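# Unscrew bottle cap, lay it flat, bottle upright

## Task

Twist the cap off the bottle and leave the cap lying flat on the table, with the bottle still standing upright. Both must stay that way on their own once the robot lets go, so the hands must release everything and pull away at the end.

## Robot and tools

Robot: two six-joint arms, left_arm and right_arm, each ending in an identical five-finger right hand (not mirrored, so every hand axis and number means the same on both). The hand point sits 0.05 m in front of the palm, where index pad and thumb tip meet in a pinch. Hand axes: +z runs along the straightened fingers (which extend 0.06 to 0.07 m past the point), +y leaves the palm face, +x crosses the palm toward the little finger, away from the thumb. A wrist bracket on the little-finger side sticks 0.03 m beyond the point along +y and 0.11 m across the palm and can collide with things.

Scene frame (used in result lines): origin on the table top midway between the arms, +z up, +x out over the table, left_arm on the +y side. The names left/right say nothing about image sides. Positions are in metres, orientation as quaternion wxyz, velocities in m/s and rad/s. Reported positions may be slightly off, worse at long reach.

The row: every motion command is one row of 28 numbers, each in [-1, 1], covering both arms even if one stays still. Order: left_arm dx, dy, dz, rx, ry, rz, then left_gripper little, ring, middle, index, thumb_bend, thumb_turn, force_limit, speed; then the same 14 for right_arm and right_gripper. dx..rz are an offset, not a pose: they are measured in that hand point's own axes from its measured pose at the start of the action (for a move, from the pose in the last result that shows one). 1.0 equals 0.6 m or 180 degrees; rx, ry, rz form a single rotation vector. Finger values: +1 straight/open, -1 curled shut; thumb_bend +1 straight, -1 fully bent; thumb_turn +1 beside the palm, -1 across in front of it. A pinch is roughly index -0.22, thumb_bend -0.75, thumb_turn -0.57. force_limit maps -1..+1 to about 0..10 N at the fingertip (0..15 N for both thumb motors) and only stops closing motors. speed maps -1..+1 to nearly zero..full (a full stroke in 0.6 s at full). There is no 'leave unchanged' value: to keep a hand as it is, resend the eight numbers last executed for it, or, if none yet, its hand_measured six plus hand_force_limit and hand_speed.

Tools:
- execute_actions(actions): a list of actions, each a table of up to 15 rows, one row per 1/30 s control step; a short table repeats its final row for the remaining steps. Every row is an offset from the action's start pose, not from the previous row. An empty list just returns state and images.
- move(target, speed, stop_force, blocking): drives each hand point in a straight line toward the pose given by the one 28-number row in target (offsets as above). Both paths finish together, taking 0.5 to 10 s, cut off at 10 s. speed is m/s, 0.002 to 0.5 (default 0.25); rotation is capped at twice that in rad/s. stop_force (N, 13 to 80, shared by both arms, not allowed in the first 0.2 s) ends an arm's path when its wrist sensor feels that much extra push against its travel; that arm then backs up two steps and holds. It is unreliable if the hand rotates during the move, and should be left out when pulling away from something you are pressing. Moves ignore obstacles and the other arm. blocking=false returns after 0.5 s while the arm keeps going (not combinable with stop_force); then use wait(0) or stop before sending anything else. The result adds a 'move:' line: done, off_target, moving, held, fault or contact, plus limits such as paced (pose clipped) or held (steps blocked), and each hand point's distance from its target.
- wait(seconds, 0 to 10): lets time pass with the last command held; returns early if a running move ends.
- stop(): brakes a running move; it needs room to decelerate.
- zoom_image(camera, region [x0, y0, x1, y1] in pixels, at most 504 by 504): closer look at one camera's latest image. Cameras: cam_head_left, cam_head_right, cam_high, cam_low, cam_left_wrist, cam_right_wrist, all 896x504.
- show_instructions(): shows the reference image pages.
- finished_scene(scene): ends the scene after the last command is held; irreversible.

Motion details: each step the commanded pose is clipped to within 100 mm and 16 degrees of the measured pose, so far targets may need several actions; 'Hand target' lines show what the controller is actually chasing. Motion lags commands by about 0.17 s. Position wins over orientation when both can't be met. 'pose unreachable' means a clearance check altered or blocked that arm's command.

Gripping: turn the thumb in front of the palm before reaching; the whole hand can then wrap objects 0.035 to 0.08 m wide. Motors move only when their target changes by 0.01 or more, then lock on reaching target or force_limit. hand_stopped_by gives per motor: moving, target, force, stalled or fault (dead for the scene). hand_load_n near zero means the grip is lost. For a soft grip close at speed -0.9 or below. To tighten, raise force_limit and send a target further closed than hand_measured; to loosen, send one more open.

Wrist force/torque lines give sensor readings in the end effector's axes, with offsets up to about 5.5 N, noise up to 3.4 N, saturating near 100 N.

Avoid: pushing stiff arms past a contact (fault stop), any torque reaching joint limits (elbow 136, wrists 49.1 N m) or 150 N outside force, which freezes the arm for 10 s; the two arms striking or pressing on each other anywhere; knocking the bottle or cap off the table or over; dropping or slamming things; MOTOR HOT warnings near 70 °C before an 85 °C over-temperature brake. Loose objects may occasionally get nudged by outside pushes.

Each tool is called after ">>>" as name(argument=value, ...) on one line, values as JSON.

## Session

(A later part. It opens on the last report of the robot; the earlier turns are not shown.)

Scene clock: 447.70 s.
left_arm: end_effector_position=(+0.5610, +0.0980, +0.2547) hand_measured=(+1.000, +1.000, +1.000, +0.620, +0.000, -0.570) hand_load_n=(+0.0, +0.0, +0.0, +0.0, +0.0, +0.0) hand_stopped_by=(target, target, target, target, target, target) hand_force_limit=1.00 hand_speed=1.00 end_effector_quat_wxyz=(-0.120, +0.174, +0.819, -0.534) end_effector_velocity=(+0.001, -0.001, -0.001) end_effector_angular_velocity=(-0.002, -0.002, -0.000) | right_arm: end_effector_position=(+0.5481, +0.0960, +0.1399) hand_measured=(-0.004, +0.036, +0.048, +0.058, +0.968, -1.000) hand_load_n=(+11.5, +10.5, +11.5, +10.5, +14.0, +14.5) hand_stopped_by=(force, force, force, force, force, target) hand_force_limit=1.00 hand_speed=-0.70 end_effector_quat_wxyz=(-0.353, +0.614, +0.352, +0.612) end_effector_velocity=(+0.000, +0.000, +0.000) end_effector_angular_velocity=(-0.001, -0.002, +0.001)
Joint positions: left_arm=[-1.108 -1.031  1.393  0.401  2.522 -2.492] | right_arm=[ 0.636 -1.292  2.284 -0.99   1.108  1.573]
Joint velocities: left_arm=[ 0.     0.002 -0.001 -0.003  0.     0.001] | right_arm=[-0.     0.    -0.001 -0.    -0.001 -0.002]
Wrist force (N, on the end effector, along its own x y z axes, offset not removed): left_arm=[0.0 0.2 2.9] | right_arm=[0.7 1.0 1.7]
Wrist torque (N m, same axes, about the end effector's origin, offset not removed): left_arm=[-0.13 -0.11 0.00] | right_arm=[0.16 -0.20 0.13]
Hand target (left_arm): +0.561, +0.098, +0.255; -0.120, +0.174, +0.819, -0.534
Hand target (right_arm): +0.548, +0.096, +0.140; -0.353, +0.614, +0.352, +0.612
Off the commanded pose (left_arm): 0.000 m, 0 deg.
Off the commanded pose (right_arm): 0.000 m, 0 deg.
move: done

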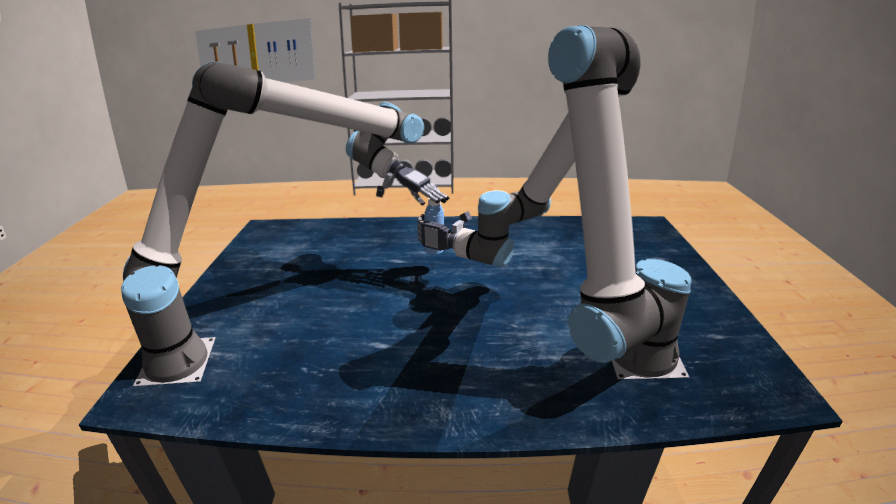

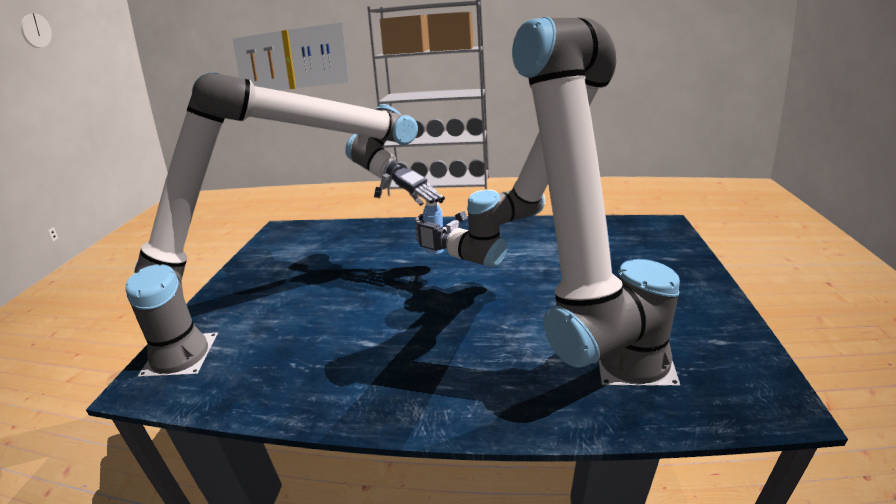

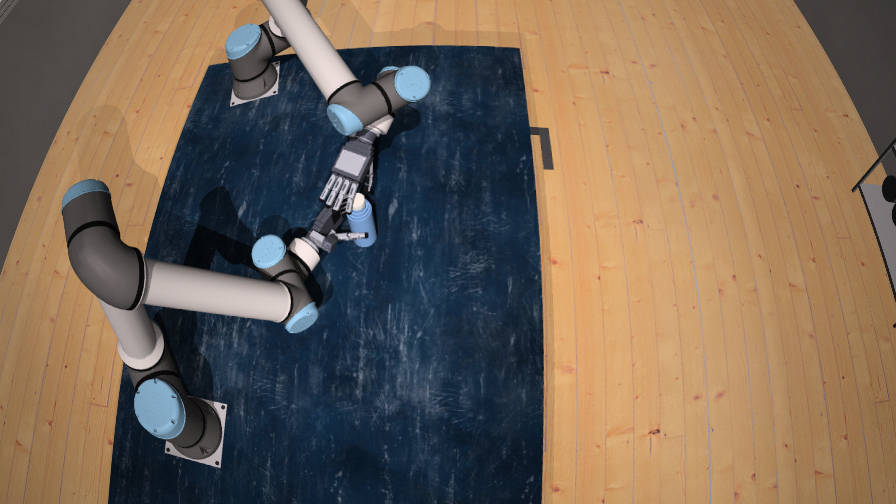

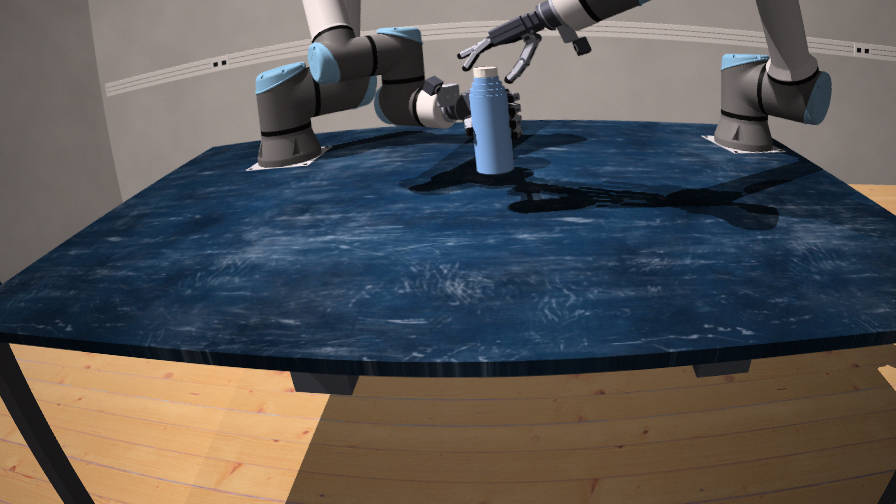

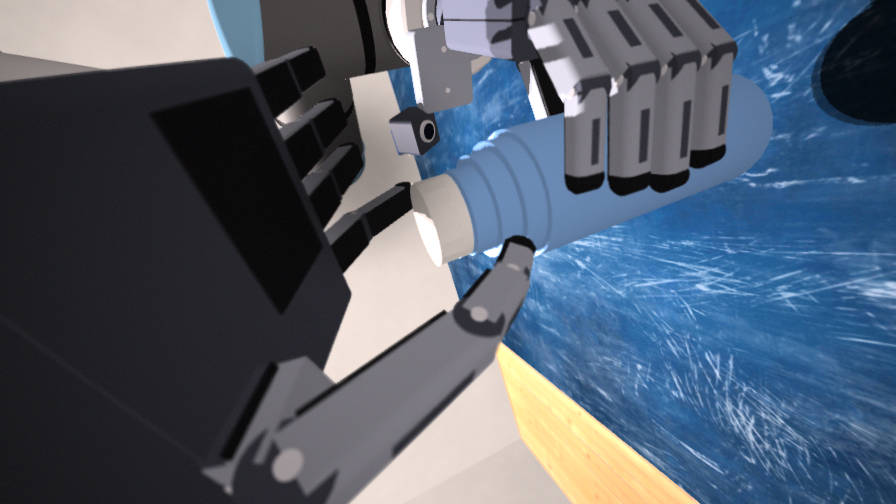

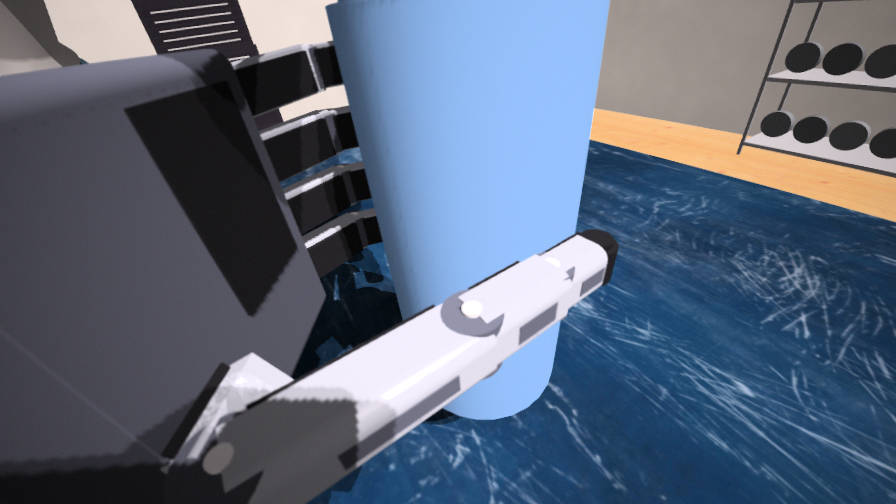

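>>> execute_actions(actions=[[[0,0,0,0,0,0,1,1,1,0.45,-0.55,-0.57,1,0.0, 0,0,0,0,0,0,-0.98,-0.98,-0.98,-0.98,0.0,-1,1,-0.7]],[[0,0,0,0,0,0,1,1,1,-0.5,-1,-0.57,1,-0.6, 0,0,0,0,0,0,-0.98,-0.98,-0.98,-0.98,0.0,-1,1,-0.7]]])

Scene clock: 457.63 s.
left_arm: end_effector_position=(+0.5610, +0.0979, +0.2547) hand_measured=(+1.000, +1.000, +1.000, +0.456, -0.652, -0.570) hand_load_n=(+0.0, +0.0, +0.0, +10.0, +0.0, +0.0) hand_stopped_by=(target, target, target, force, moving, target) hand_force_limit=1.00 hand_speed=-0.60 end_effector_quat_wxyz=(-0.120, +0.174, +0.819, -0.534) end_effector_velocity=(+0.001, +0.001, -0.002) end_effector_angular_velocity=(+0.002, -0.000, +0.002) | right_arm: end_effector_position=(+0.5481, +0.0960, +0.1399) hand_measured=(-0.004, +0.036, +0.048, +0.058, +0.968, -1.000) hand_load_n=(+15.0, +13.0, +12.5, +10.5, +13.5, +12.0) hand_stopped_by=(force, force, force, force, force, target) hand_force_limit=1.00 hand_speed=-0.70 end_effector_quat_wxyz=(-0.353, +0.614, +0.352, +0.612) end_effector_velocity=(-0.000, -0.000, -0.001) end_effector_angular_velocity=(-0.001, +0.001, -0.000)
Joint positions: left_arm=[-1.108 -1.031  1.393  0.401  2.522 -2.492] | right_arm=[ 0.636 -1.292  2.284 -0.99   1.108  1.573]
Joint velocities: left_arm=[ 0.     0.001  0.001 -0.    -0.003 -0.   ] | right_arm=[0.    0.001 0.    0.    0.001 0.   ]
Wrist force (N, on the end effector, along its own x y z axes, offset not removed): left_arm=[-2.0 -13.2 5.8] | right_arm=[-12.0 -2.1 10.4]
Wrist torque (N m, same axes, about the end effector's origin, offset not removed): left_arm=[0.33 0.28 -0.06] | right_arm=[-0.11 -0.52 -0.37]
Hand target (left_arm): +0.561, +0.098, +0.255; -0.120, +0.174, +0.819, -0.534
Hand target (right_arm): +0.548, +0.096, +0.140; -0.353, +0.614, +0.352, +0.612
Off the commanded pose (left_arm): 0.000 m, 0 deg.
Off the commanded pose (right_arm): 0.000 m, 0 deg.
Step readings (end_effector_position; steps 1 to 15: 1st action; 16 to 30: 2nd action):
0: left_arm (+0.5610, +0.0979, +0.2545) | right_arm (+0.5481, +0.0960, +0.1399)
1: left_arm (+0.5610, +0.0979, +0.2545) | right_arm (+0.5481, +0.0960, +0.1399)
2: left_arm (+0.5610, +0.0979, +0.2545) | right_arm (+0.5481, +0.0960, +0.1399)
4: left_arm (+0.5610, +0.0979, +0.2545) | right_arm (+0.5481, +0.0960, +0.1399)
8: left_arm (+0.5610, +0.0979, +0.2546) | right_arm (+0.5481, +0.0960, +0.1399)
15: left_arm (+0.5610, +0.0979, +0.2547) | right_arm (+0.5481, +0.0960, +0.1399)
16: left_arm (+0.5610, +0.0979, +0.2547) | right_arm (+0.5481, +0.0960, +0.1399)
17: left_arm (+0.5610, +0.0979, +0.2547) | right_arm (+0.5481, +0.0960, +0.1399)
19: left_arm (+0.5610, +0.0979, +0.2547) | right_arm (+0.5481, +0.0960, +0.1399)
23: left_arm (+0.5610, +0.0979, +0.2547) | right_arm (+0.5481, +0.0960, +0.1399)
30: end_effector_position above

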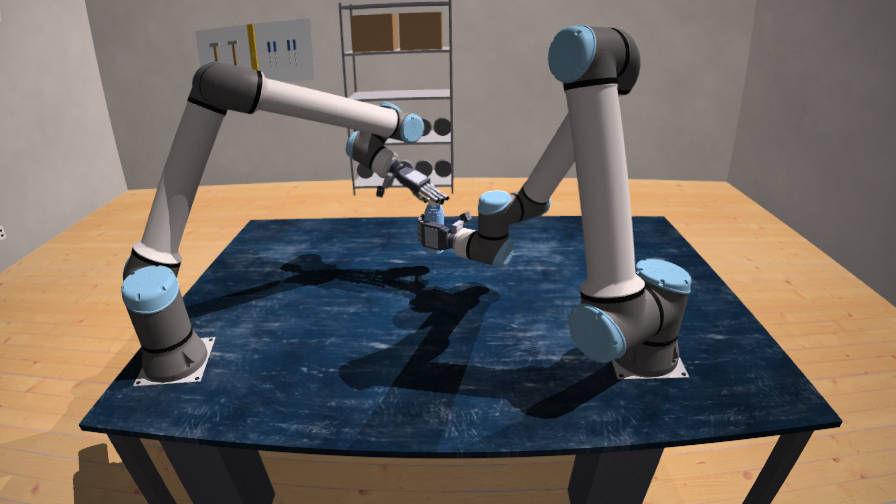

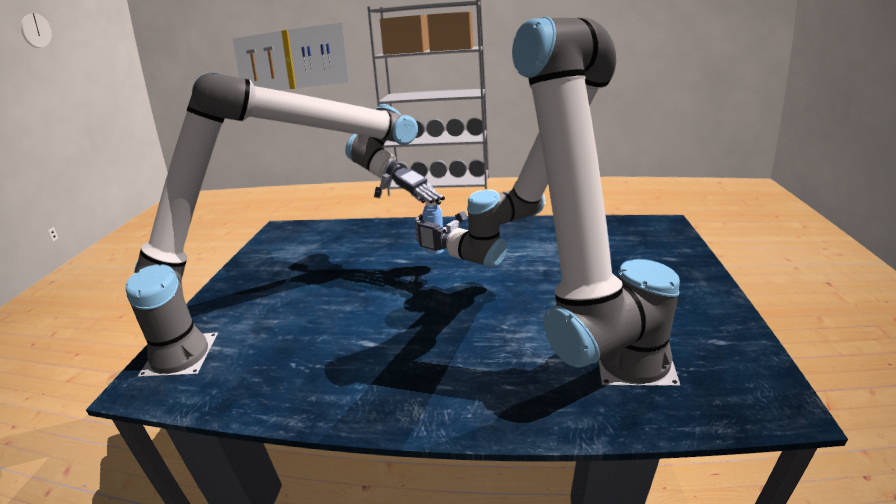

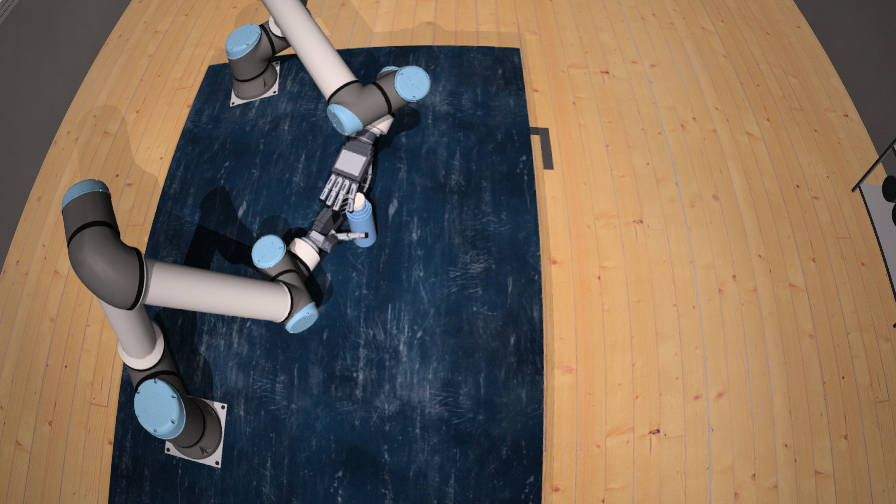

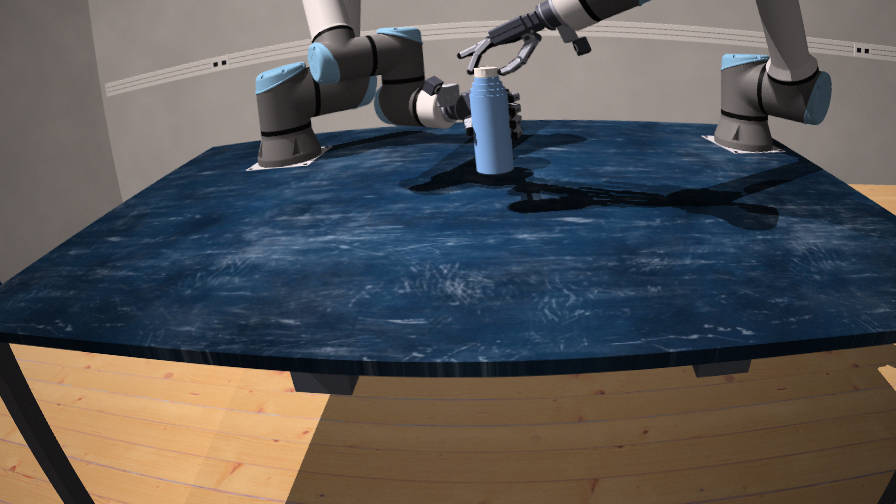

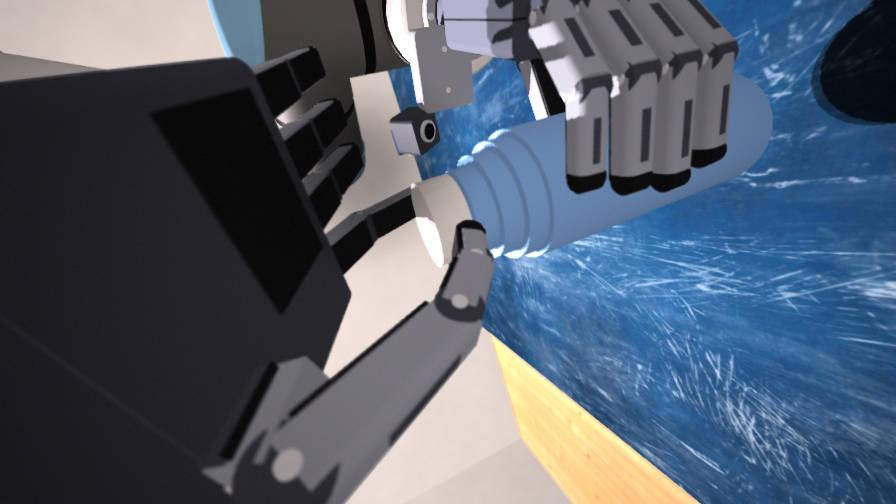

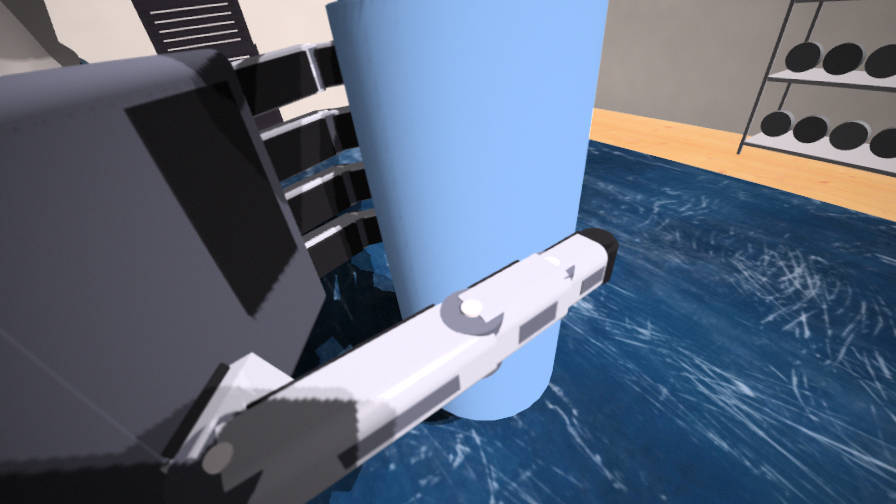

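>>> wait(seconds=0)

>>> zoom_image(camera="cam_low", region=[450,30,530,100])

>>> zoom_image(camera="cam_left_wrist", region=[340,120,580,300])

Scene clock: 463.40 s.
left_arm: end_effector_position=(+0.5610, +0.0979, +0.2547) hand_measured=(+1.000, +1.000, +1.000, +0.456, -0.918, -0.570) hand_load_n=(+0.0, +0.0, +0.0, +16.5, +15.0, +0.5) hand_stopped_by=(target, target, target, force, force, target) hand_force_limit=1.00 hand_speed=-0.60 end_effector_quat_wxyz=(-0.120, +0.174, +0.819, -0.534) end_effector_velocity=(+0.000, +0.000, +0.000) end_effector_angular_velocity=(-0.001, +0.001, +0.000) | right_arm: end_effector_position=(+0.5481, +0.0960, +0.1399) hand_measured=(-0.004, +0.036, +0.048, +0.058, +0.968, -1.000) hand_load_n=(+12.0, +11.0, +11.5, +10.5, +14.0, +14.0) hand_stopped_by=(force, force, force, force, force, target) hand_force_limit=1.00 hand_speed=-0.70 end_effector_quat_wxyz=(-0.353, +0.614, +0.352, +0.612) end_effector_velocity=(-0.001, -0.001, -0.000) end_effector_angular_velocity=(-0.001, +0.001, -0.000)
Joint positions: left_arm=[-1.108 -1.031  1.393  0.401  2.522 -2.492] | right_arm=[ 0.636 -1.292  2.284 -0.99   1.108  1.573]
Joint velocities: left_arm=[ 0.    -0.    -0.    -0.     0.001 -0.001] | right_arm=[-0.    -0.001  0.002  0.     0.    -0.   ]
Wrist force (N, on the end effector, along its own x y z axes, offset not removed): left_arm=[2.8 -1.2 2.6] | right_arm=[-8.3 -3.5 2.7]
Wrist torque (N m, same axes, about the end effector's origin, offset not removed): left_arm=[0.30 -0.64 0.26] | right_arm=[0.18 1.34 -0.82]
Hand target (left_arm): +0.561, +0.098, +0.255; -0.120, +0.174, +0.819, -0.534
Hand target (right_arm): +0.548, +0.096, +0.140; -0.353, +0.614, +0.352, +0.612
Off the commanded pose (left_arm): 0.000 m, 0 deg.
Off the commanded pose (right_arm): 0.000 m, 0 deg.

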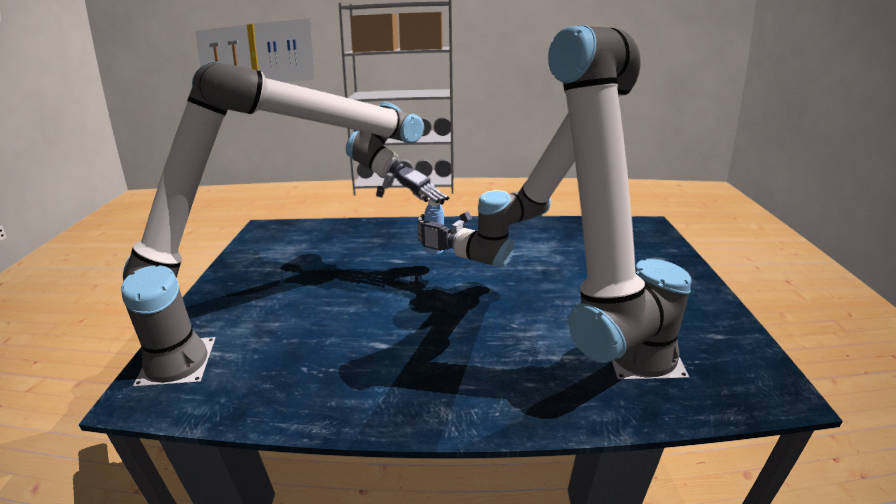

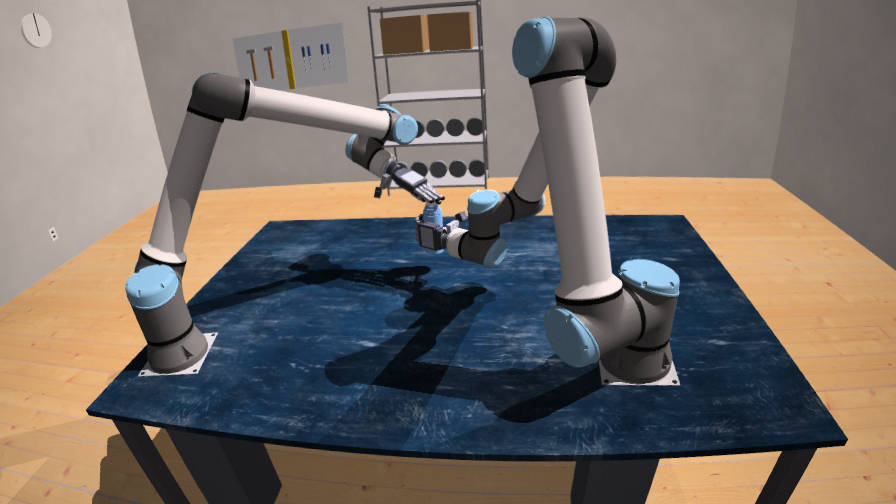

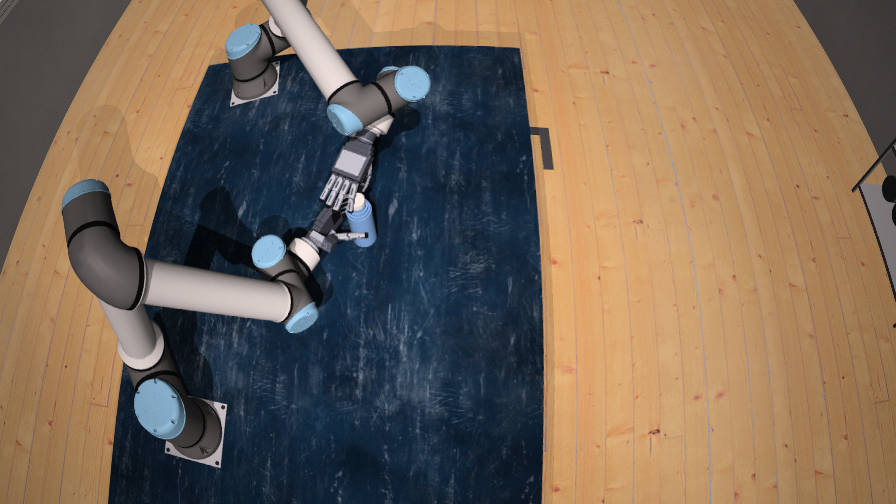

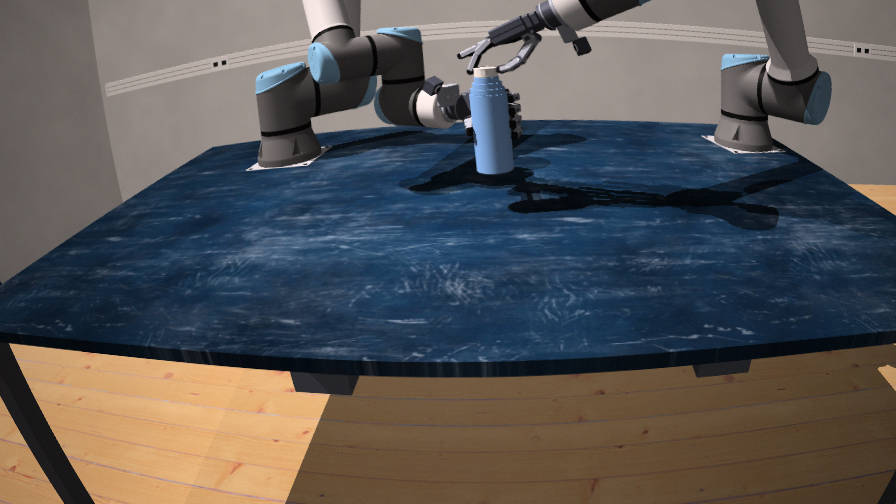

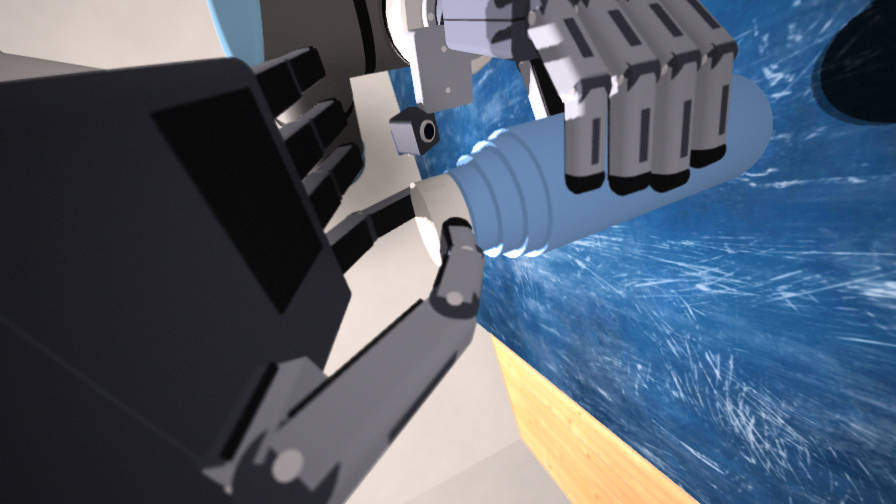

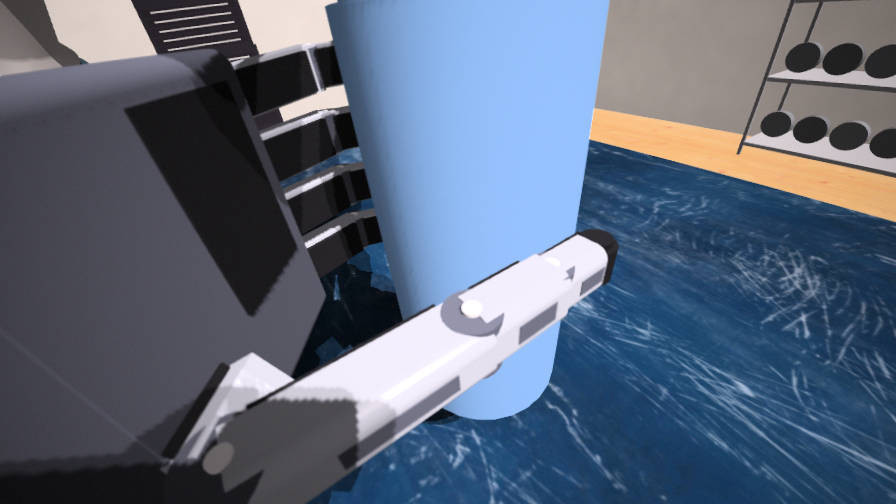

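Region (450, 30, 530, 100) of cam_low's 896x504 image, scaled by 6.300, with more detail than that image has; it fills the top 441 rows of this view, and the rest is white.

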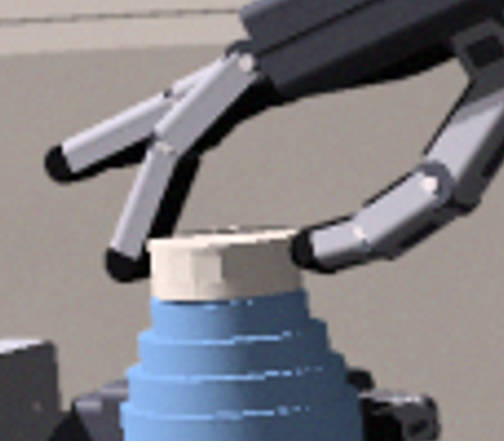

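Region (340, 120, 580, 300) of cam_left_wrist's 896x504 image, scaled by 2.100, with more detail than that image has; it fills the top 378 rows of this view, and the rest is white.

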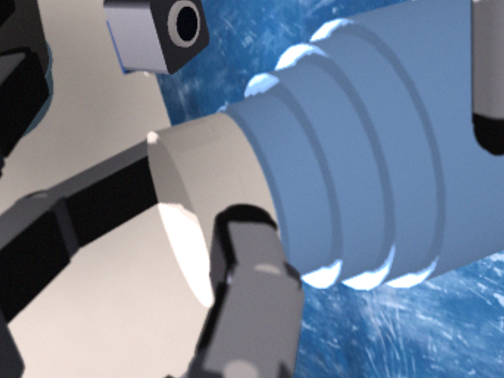

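>>> execute_actions(actions=[[[0,0,0,0,0,0,1,1,1,0.62,0.0,-0.57,1,1, 0,0,0,0,0,0,-0.98,-0.98,-0.98,-0.98,0.0,-1,1,-0.7]],[[0,0,0.003,0,0,0,1,1,1,0.62,0.0,-0.57,1,1, 0,0,0,0,0,0,-0.98,-0.98,-0.98,-0.98,0.0,-1,1,-0.7],[0,0,0.006,0,0,0,1,1,1,0.62,0.0,-0.57,1,1, 0,0,0,0,0,0,-0.98,-0.98,-0.98,-0.98,0.0,-1,1,-0.7],[0,0,0.009,0,0,0,1,1,1,0.62,0.0,-0.57,1,1, 0,0,0,0,0,0,-0.98,-0.98,-0.98,-0.98,0.0,-1,1,-0.7],[0,0,0.012,0,0,0,1,1,1,0.62,0.0,-0.57,1,1, 0,0,0,0,0,0,-0.98,-0.98,-0.98,-0.98,0.0,-1,1,-0.7]],[[0,0,0,0,0,0,1,1,1,0.45,-0.55,-0.57,1,0.0, 0,0,0,0,0,0,-0.98,-0.98,-0.98,-0.98,0.0,-1,1,-0.7]],[[0,0,0,0,0,0,1,1,1,-0.5,-1,-0.57,1,-0.6, 0,0,0,0,0,0,-0.98,-0.98,-0.98,-0.98,0.0,-1,1,-0.7]],[[0,0,0,0,0,0,1,1,1,-0.5,-1,-0.57,1,-0.6, 0,0,0,0,0,0,-0.98,-0.98,-0.98,-0.98,0.0,-1,1,-0.7]]])

>>> zoom_image(camera="cam_low", region=[450,30,530,100])

Scene clock: 481.30 s.
left_arm: end_effector_position=(+0.5583, +0.0921, +0.2519) hand_measured=(+1.000, +1.000, +1.000, +0.390, -0.570, -0.570) hand_load_n=(+0.0, +0.0, +0.0, +12.5, +14.0, +0.0) hand_stopped_by=(target, target, target, force, force, target) hand_force_limit=1.00 hand_speed=-0.60 end_effector_quat_wxyz=(-0.120, +0.174, +0.819, -0.534) end_effector_velocity=(-0.000, -0.000, +0.002) end_effector_angular_velocity=(-0.002, -0.000, -0.001) | right_arm: end_effector_position=(+0.5481, +0.0960, +0.1399) hand_measured=(-0.004, +0.036, +0.048, +0.058, +0.968, -0.998) hand_load_n=(+9.5, +9.5, +11.0, +11.5, +14.0, +16.0) hand_stopped_by=(force, force, force, force, force, target) hand_force_limit=1.00 hand_speed=-0.70 end_effector_quat_wxyz=(-0.353, +0.614, +0.352, +0.612) end_effector_velocity=(-0.001, -0.000, -0.001) end_effector_angular_velocity=(-0.000, +0.002, -0.000)
Joint positions: left_arm=[-1.115 -1.028  1.392  0.391  2.517 -2.501] | right_arm=[ 0.636 -1.292  2.284 -0.99   1.108  1.573]
Joint velocities: left_arm=[ 0.    -0.001 -0.002  0.001  0.001 -0.001] | right_arm=[-0.     0.     0.001 -0.     0.     0.001]
Wrist force (N, on the end effector, along its own x y z axes, offset not removed): left_arm=[3.2 -0.9 -0.9] | right_arm=[-3.5 -1.1 -6.7]
Wrist torque (N m, same axes, about the end effector's origin, offset not removed): left_arm=[0.29 -0.73 0.54] | right_arm=[0.26 0.37 -0.36]
Hand target (left_arm): +0.558, +0.092, +0.252; -0.120, +0.174, +0.819, -0.534
Hand target (right_arm): +0.548, +0.096, +0.140; -0.353, +0.614, +0.352, +0.612
Off the commanded pose (left_arm): 0.000 m, 0 deg.
Off the commanded pose (right_arm): 0.000 m, 0 deg.
Step readings (end_effector_position; steps 1 to 15: 1st action; 16 to 30: 2nd action; 31 to 45: 3rd action; 46 to 60: 4th action; 61 to 75: 5th action):
0: left_arm (+0.5610, +0.0979, +0.2547) | right_arm (+0.5481, +0.0960, +0.1399)
1: left_arm (+0.5610, +0.0979, +0.2547) | right_arm (+0.5481, +0.0960, +0.1399)
2: left_arm (+0.5610, +0.0979, +0.2547) | right_arm (+0.5481, +0.0960, +0.1399)
4: left_arm (+0.5610, +0.0979, +0.2547) | right_arm (+0.5481, +0.0960, +0.1399)
8: left_arm (+0.5610, +0.0979, +0.2547) | right_arm (+0.5481, +0.0960, +0.1399)
15: left_arm (+0.5610, +0.0979, +0.2547) | right_arm (+0.5481, +0.0960, +0.1399)
16: left_arm (+0.5610, +0.0979, +0.2547) | right_arm (+0.5481, +0.0960, +0.1399)
17: left_arm (+0.5609, +0.0978, +0.2546) | right_arm (+0.5481, +0.0960, +0.1399)
19: left_arm (+0.5603, +0.0966, +0.2539) | right_arm (+0.5481, +0.0960, +0.1399)
23: left_arm (+0.5589, +0.0935, +0.2524) | right_arm (+0.5481, +0.0960, +0.1399)
30: left_arm (+0.5583, +0.0921, +0.2519) | right_arm (+0.5481, +0.0960, +0.1399)
31: left_arm (+0.5583, +0.0921, +0.2519) | right_arm (+0.5481, +0.0960, +0.1399)
32: left_arm (+0.5583, +0.0921, +0.2519) | right_arm (+0.5481, +0.0960, +0.1399)
34: left_arm (+0.5583, +0.0921, +0.2519) | right_arm (+0.5481, +0.0960, +0.1399)
38: left_arm (+0.5583, +0.0921, +0.2519) | right_arm (+0.5481, +0.0960, +0.1399)
45: left_arm (+0.5583, +0.0921, +0.2519) | right_arm (+0.5481, +0.0960, +0.1399)
46: left_arm (+0.5583, +0.0921, +0.2519) | right_arm (+0.5481, +0.0960, +0.1399)
47: left_arm (+0.5583, +0.0921, +0.2519) | right_arm (+0.5481, +0.0960, +0.1399)
49: left_arm (+0.5583, +0.0921, +0.2519) | right_arm (+0.5481, +0.0960, +0.1399)
53: left_arm (+0.5583, +0.0921, +0.2519) | right_arm (+0.5481, +0.0960, +0.1399)
60: left_arm (+0.5583, +0.0921, +0.2519) | right_arm (+0.5481, +0.0960, +0.1399)
61: left_arm (+0.5583, +0.0921, +0.2519) | right_arm (+0.5481, +0.0960, +0.1399)
62: left_arm (+0.5583, +0.0921, +0.2519) | right_arm (+0.5481, +0.0960, +0.1399)
64: left_arm (+0.5583, +0.0921, +0.2519) | right_arm (+0.5481, +0.0960, +0.1399)
68: left_arm (+0.5583, +0.0921, +0.2519) | right_arm (+0.5481, +0.0960, +0.1399)
75: end_effector_position above

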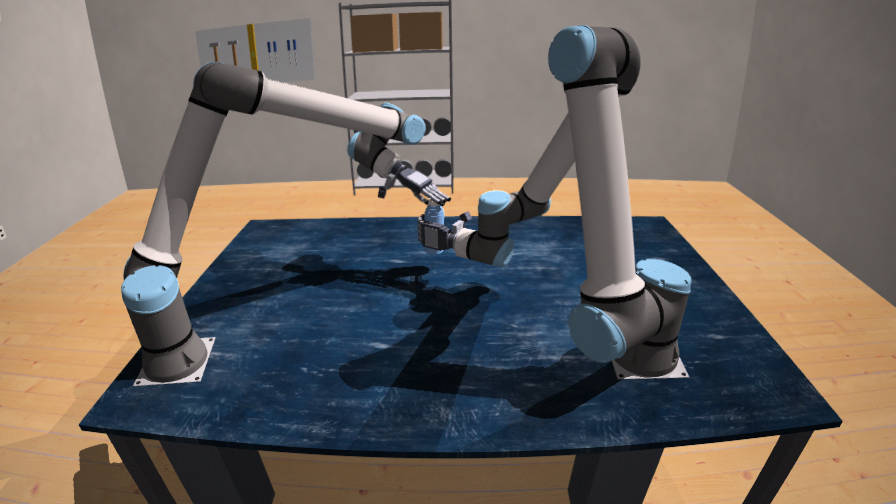

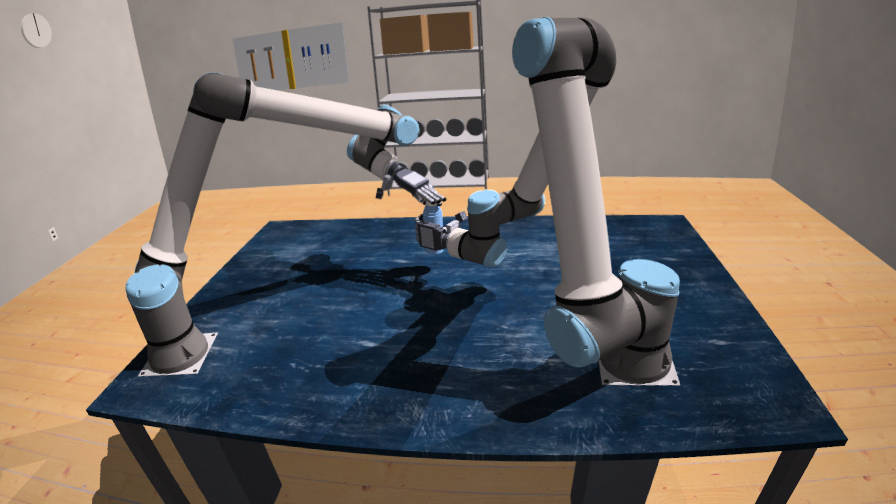

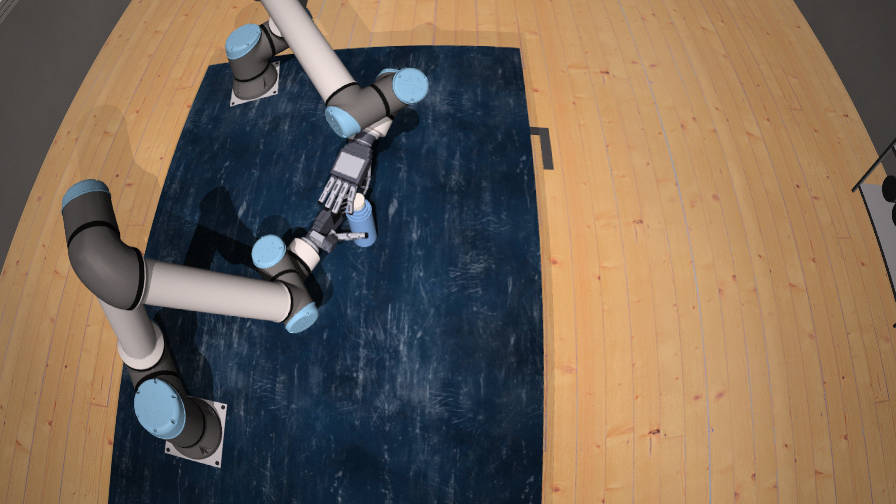

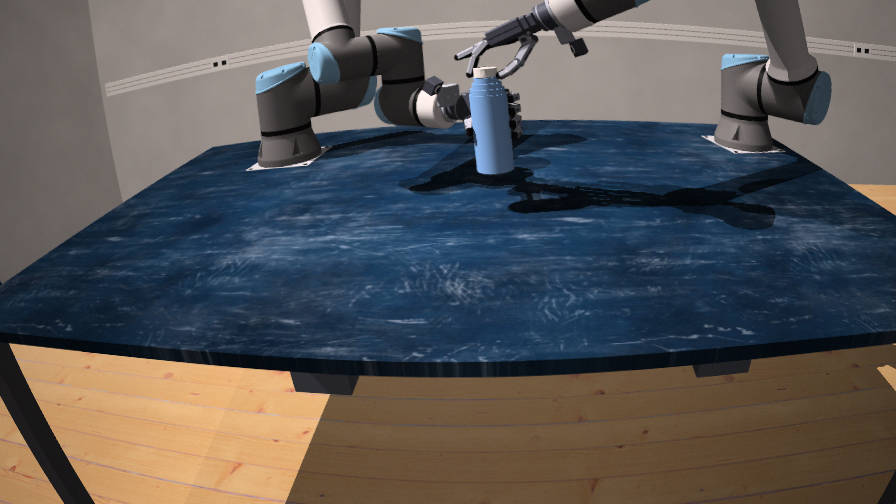

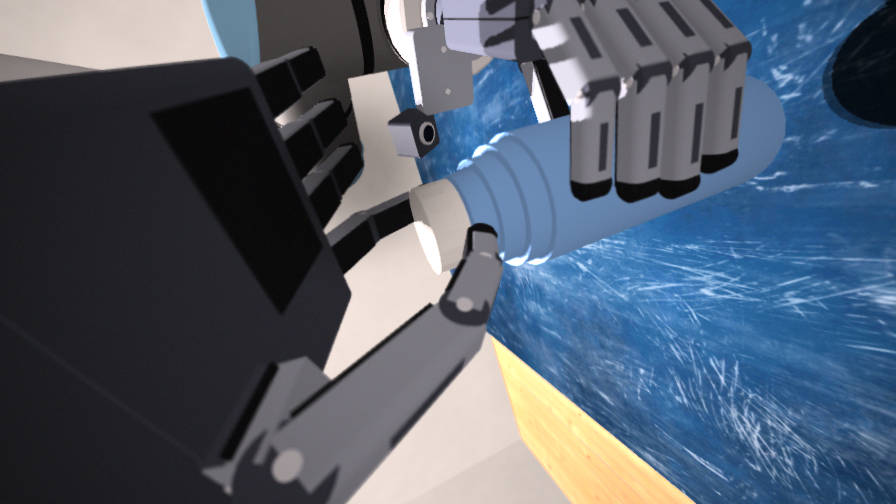

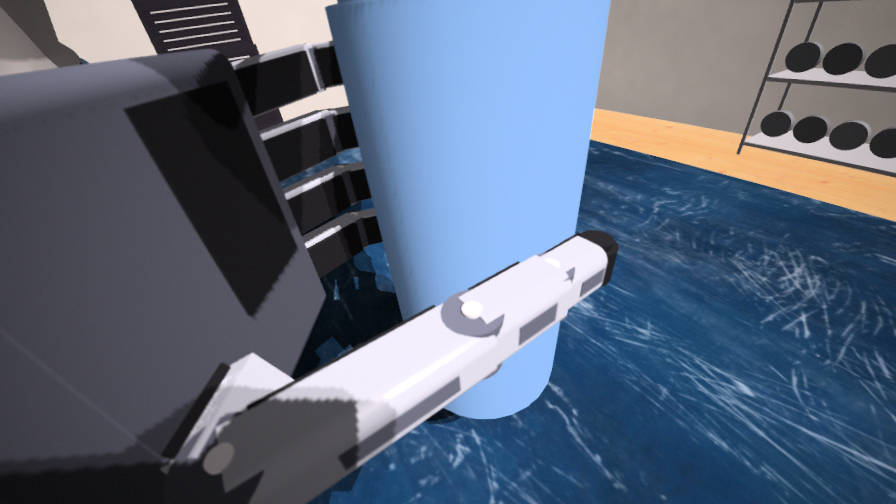

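Region (450, 30, 530, 100) of cam_low's 896x504 image, scaled by 6.300, with more detail than that image has; it fills the top 441 rows of this view, and the rest is white.

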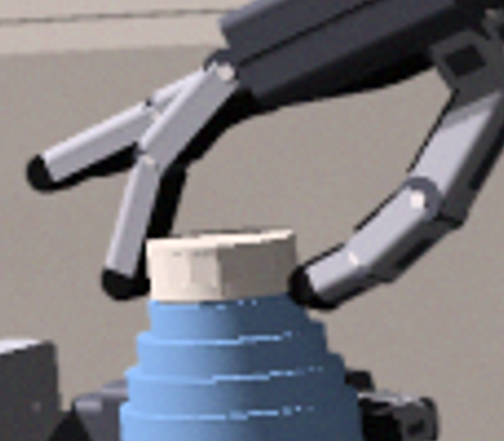

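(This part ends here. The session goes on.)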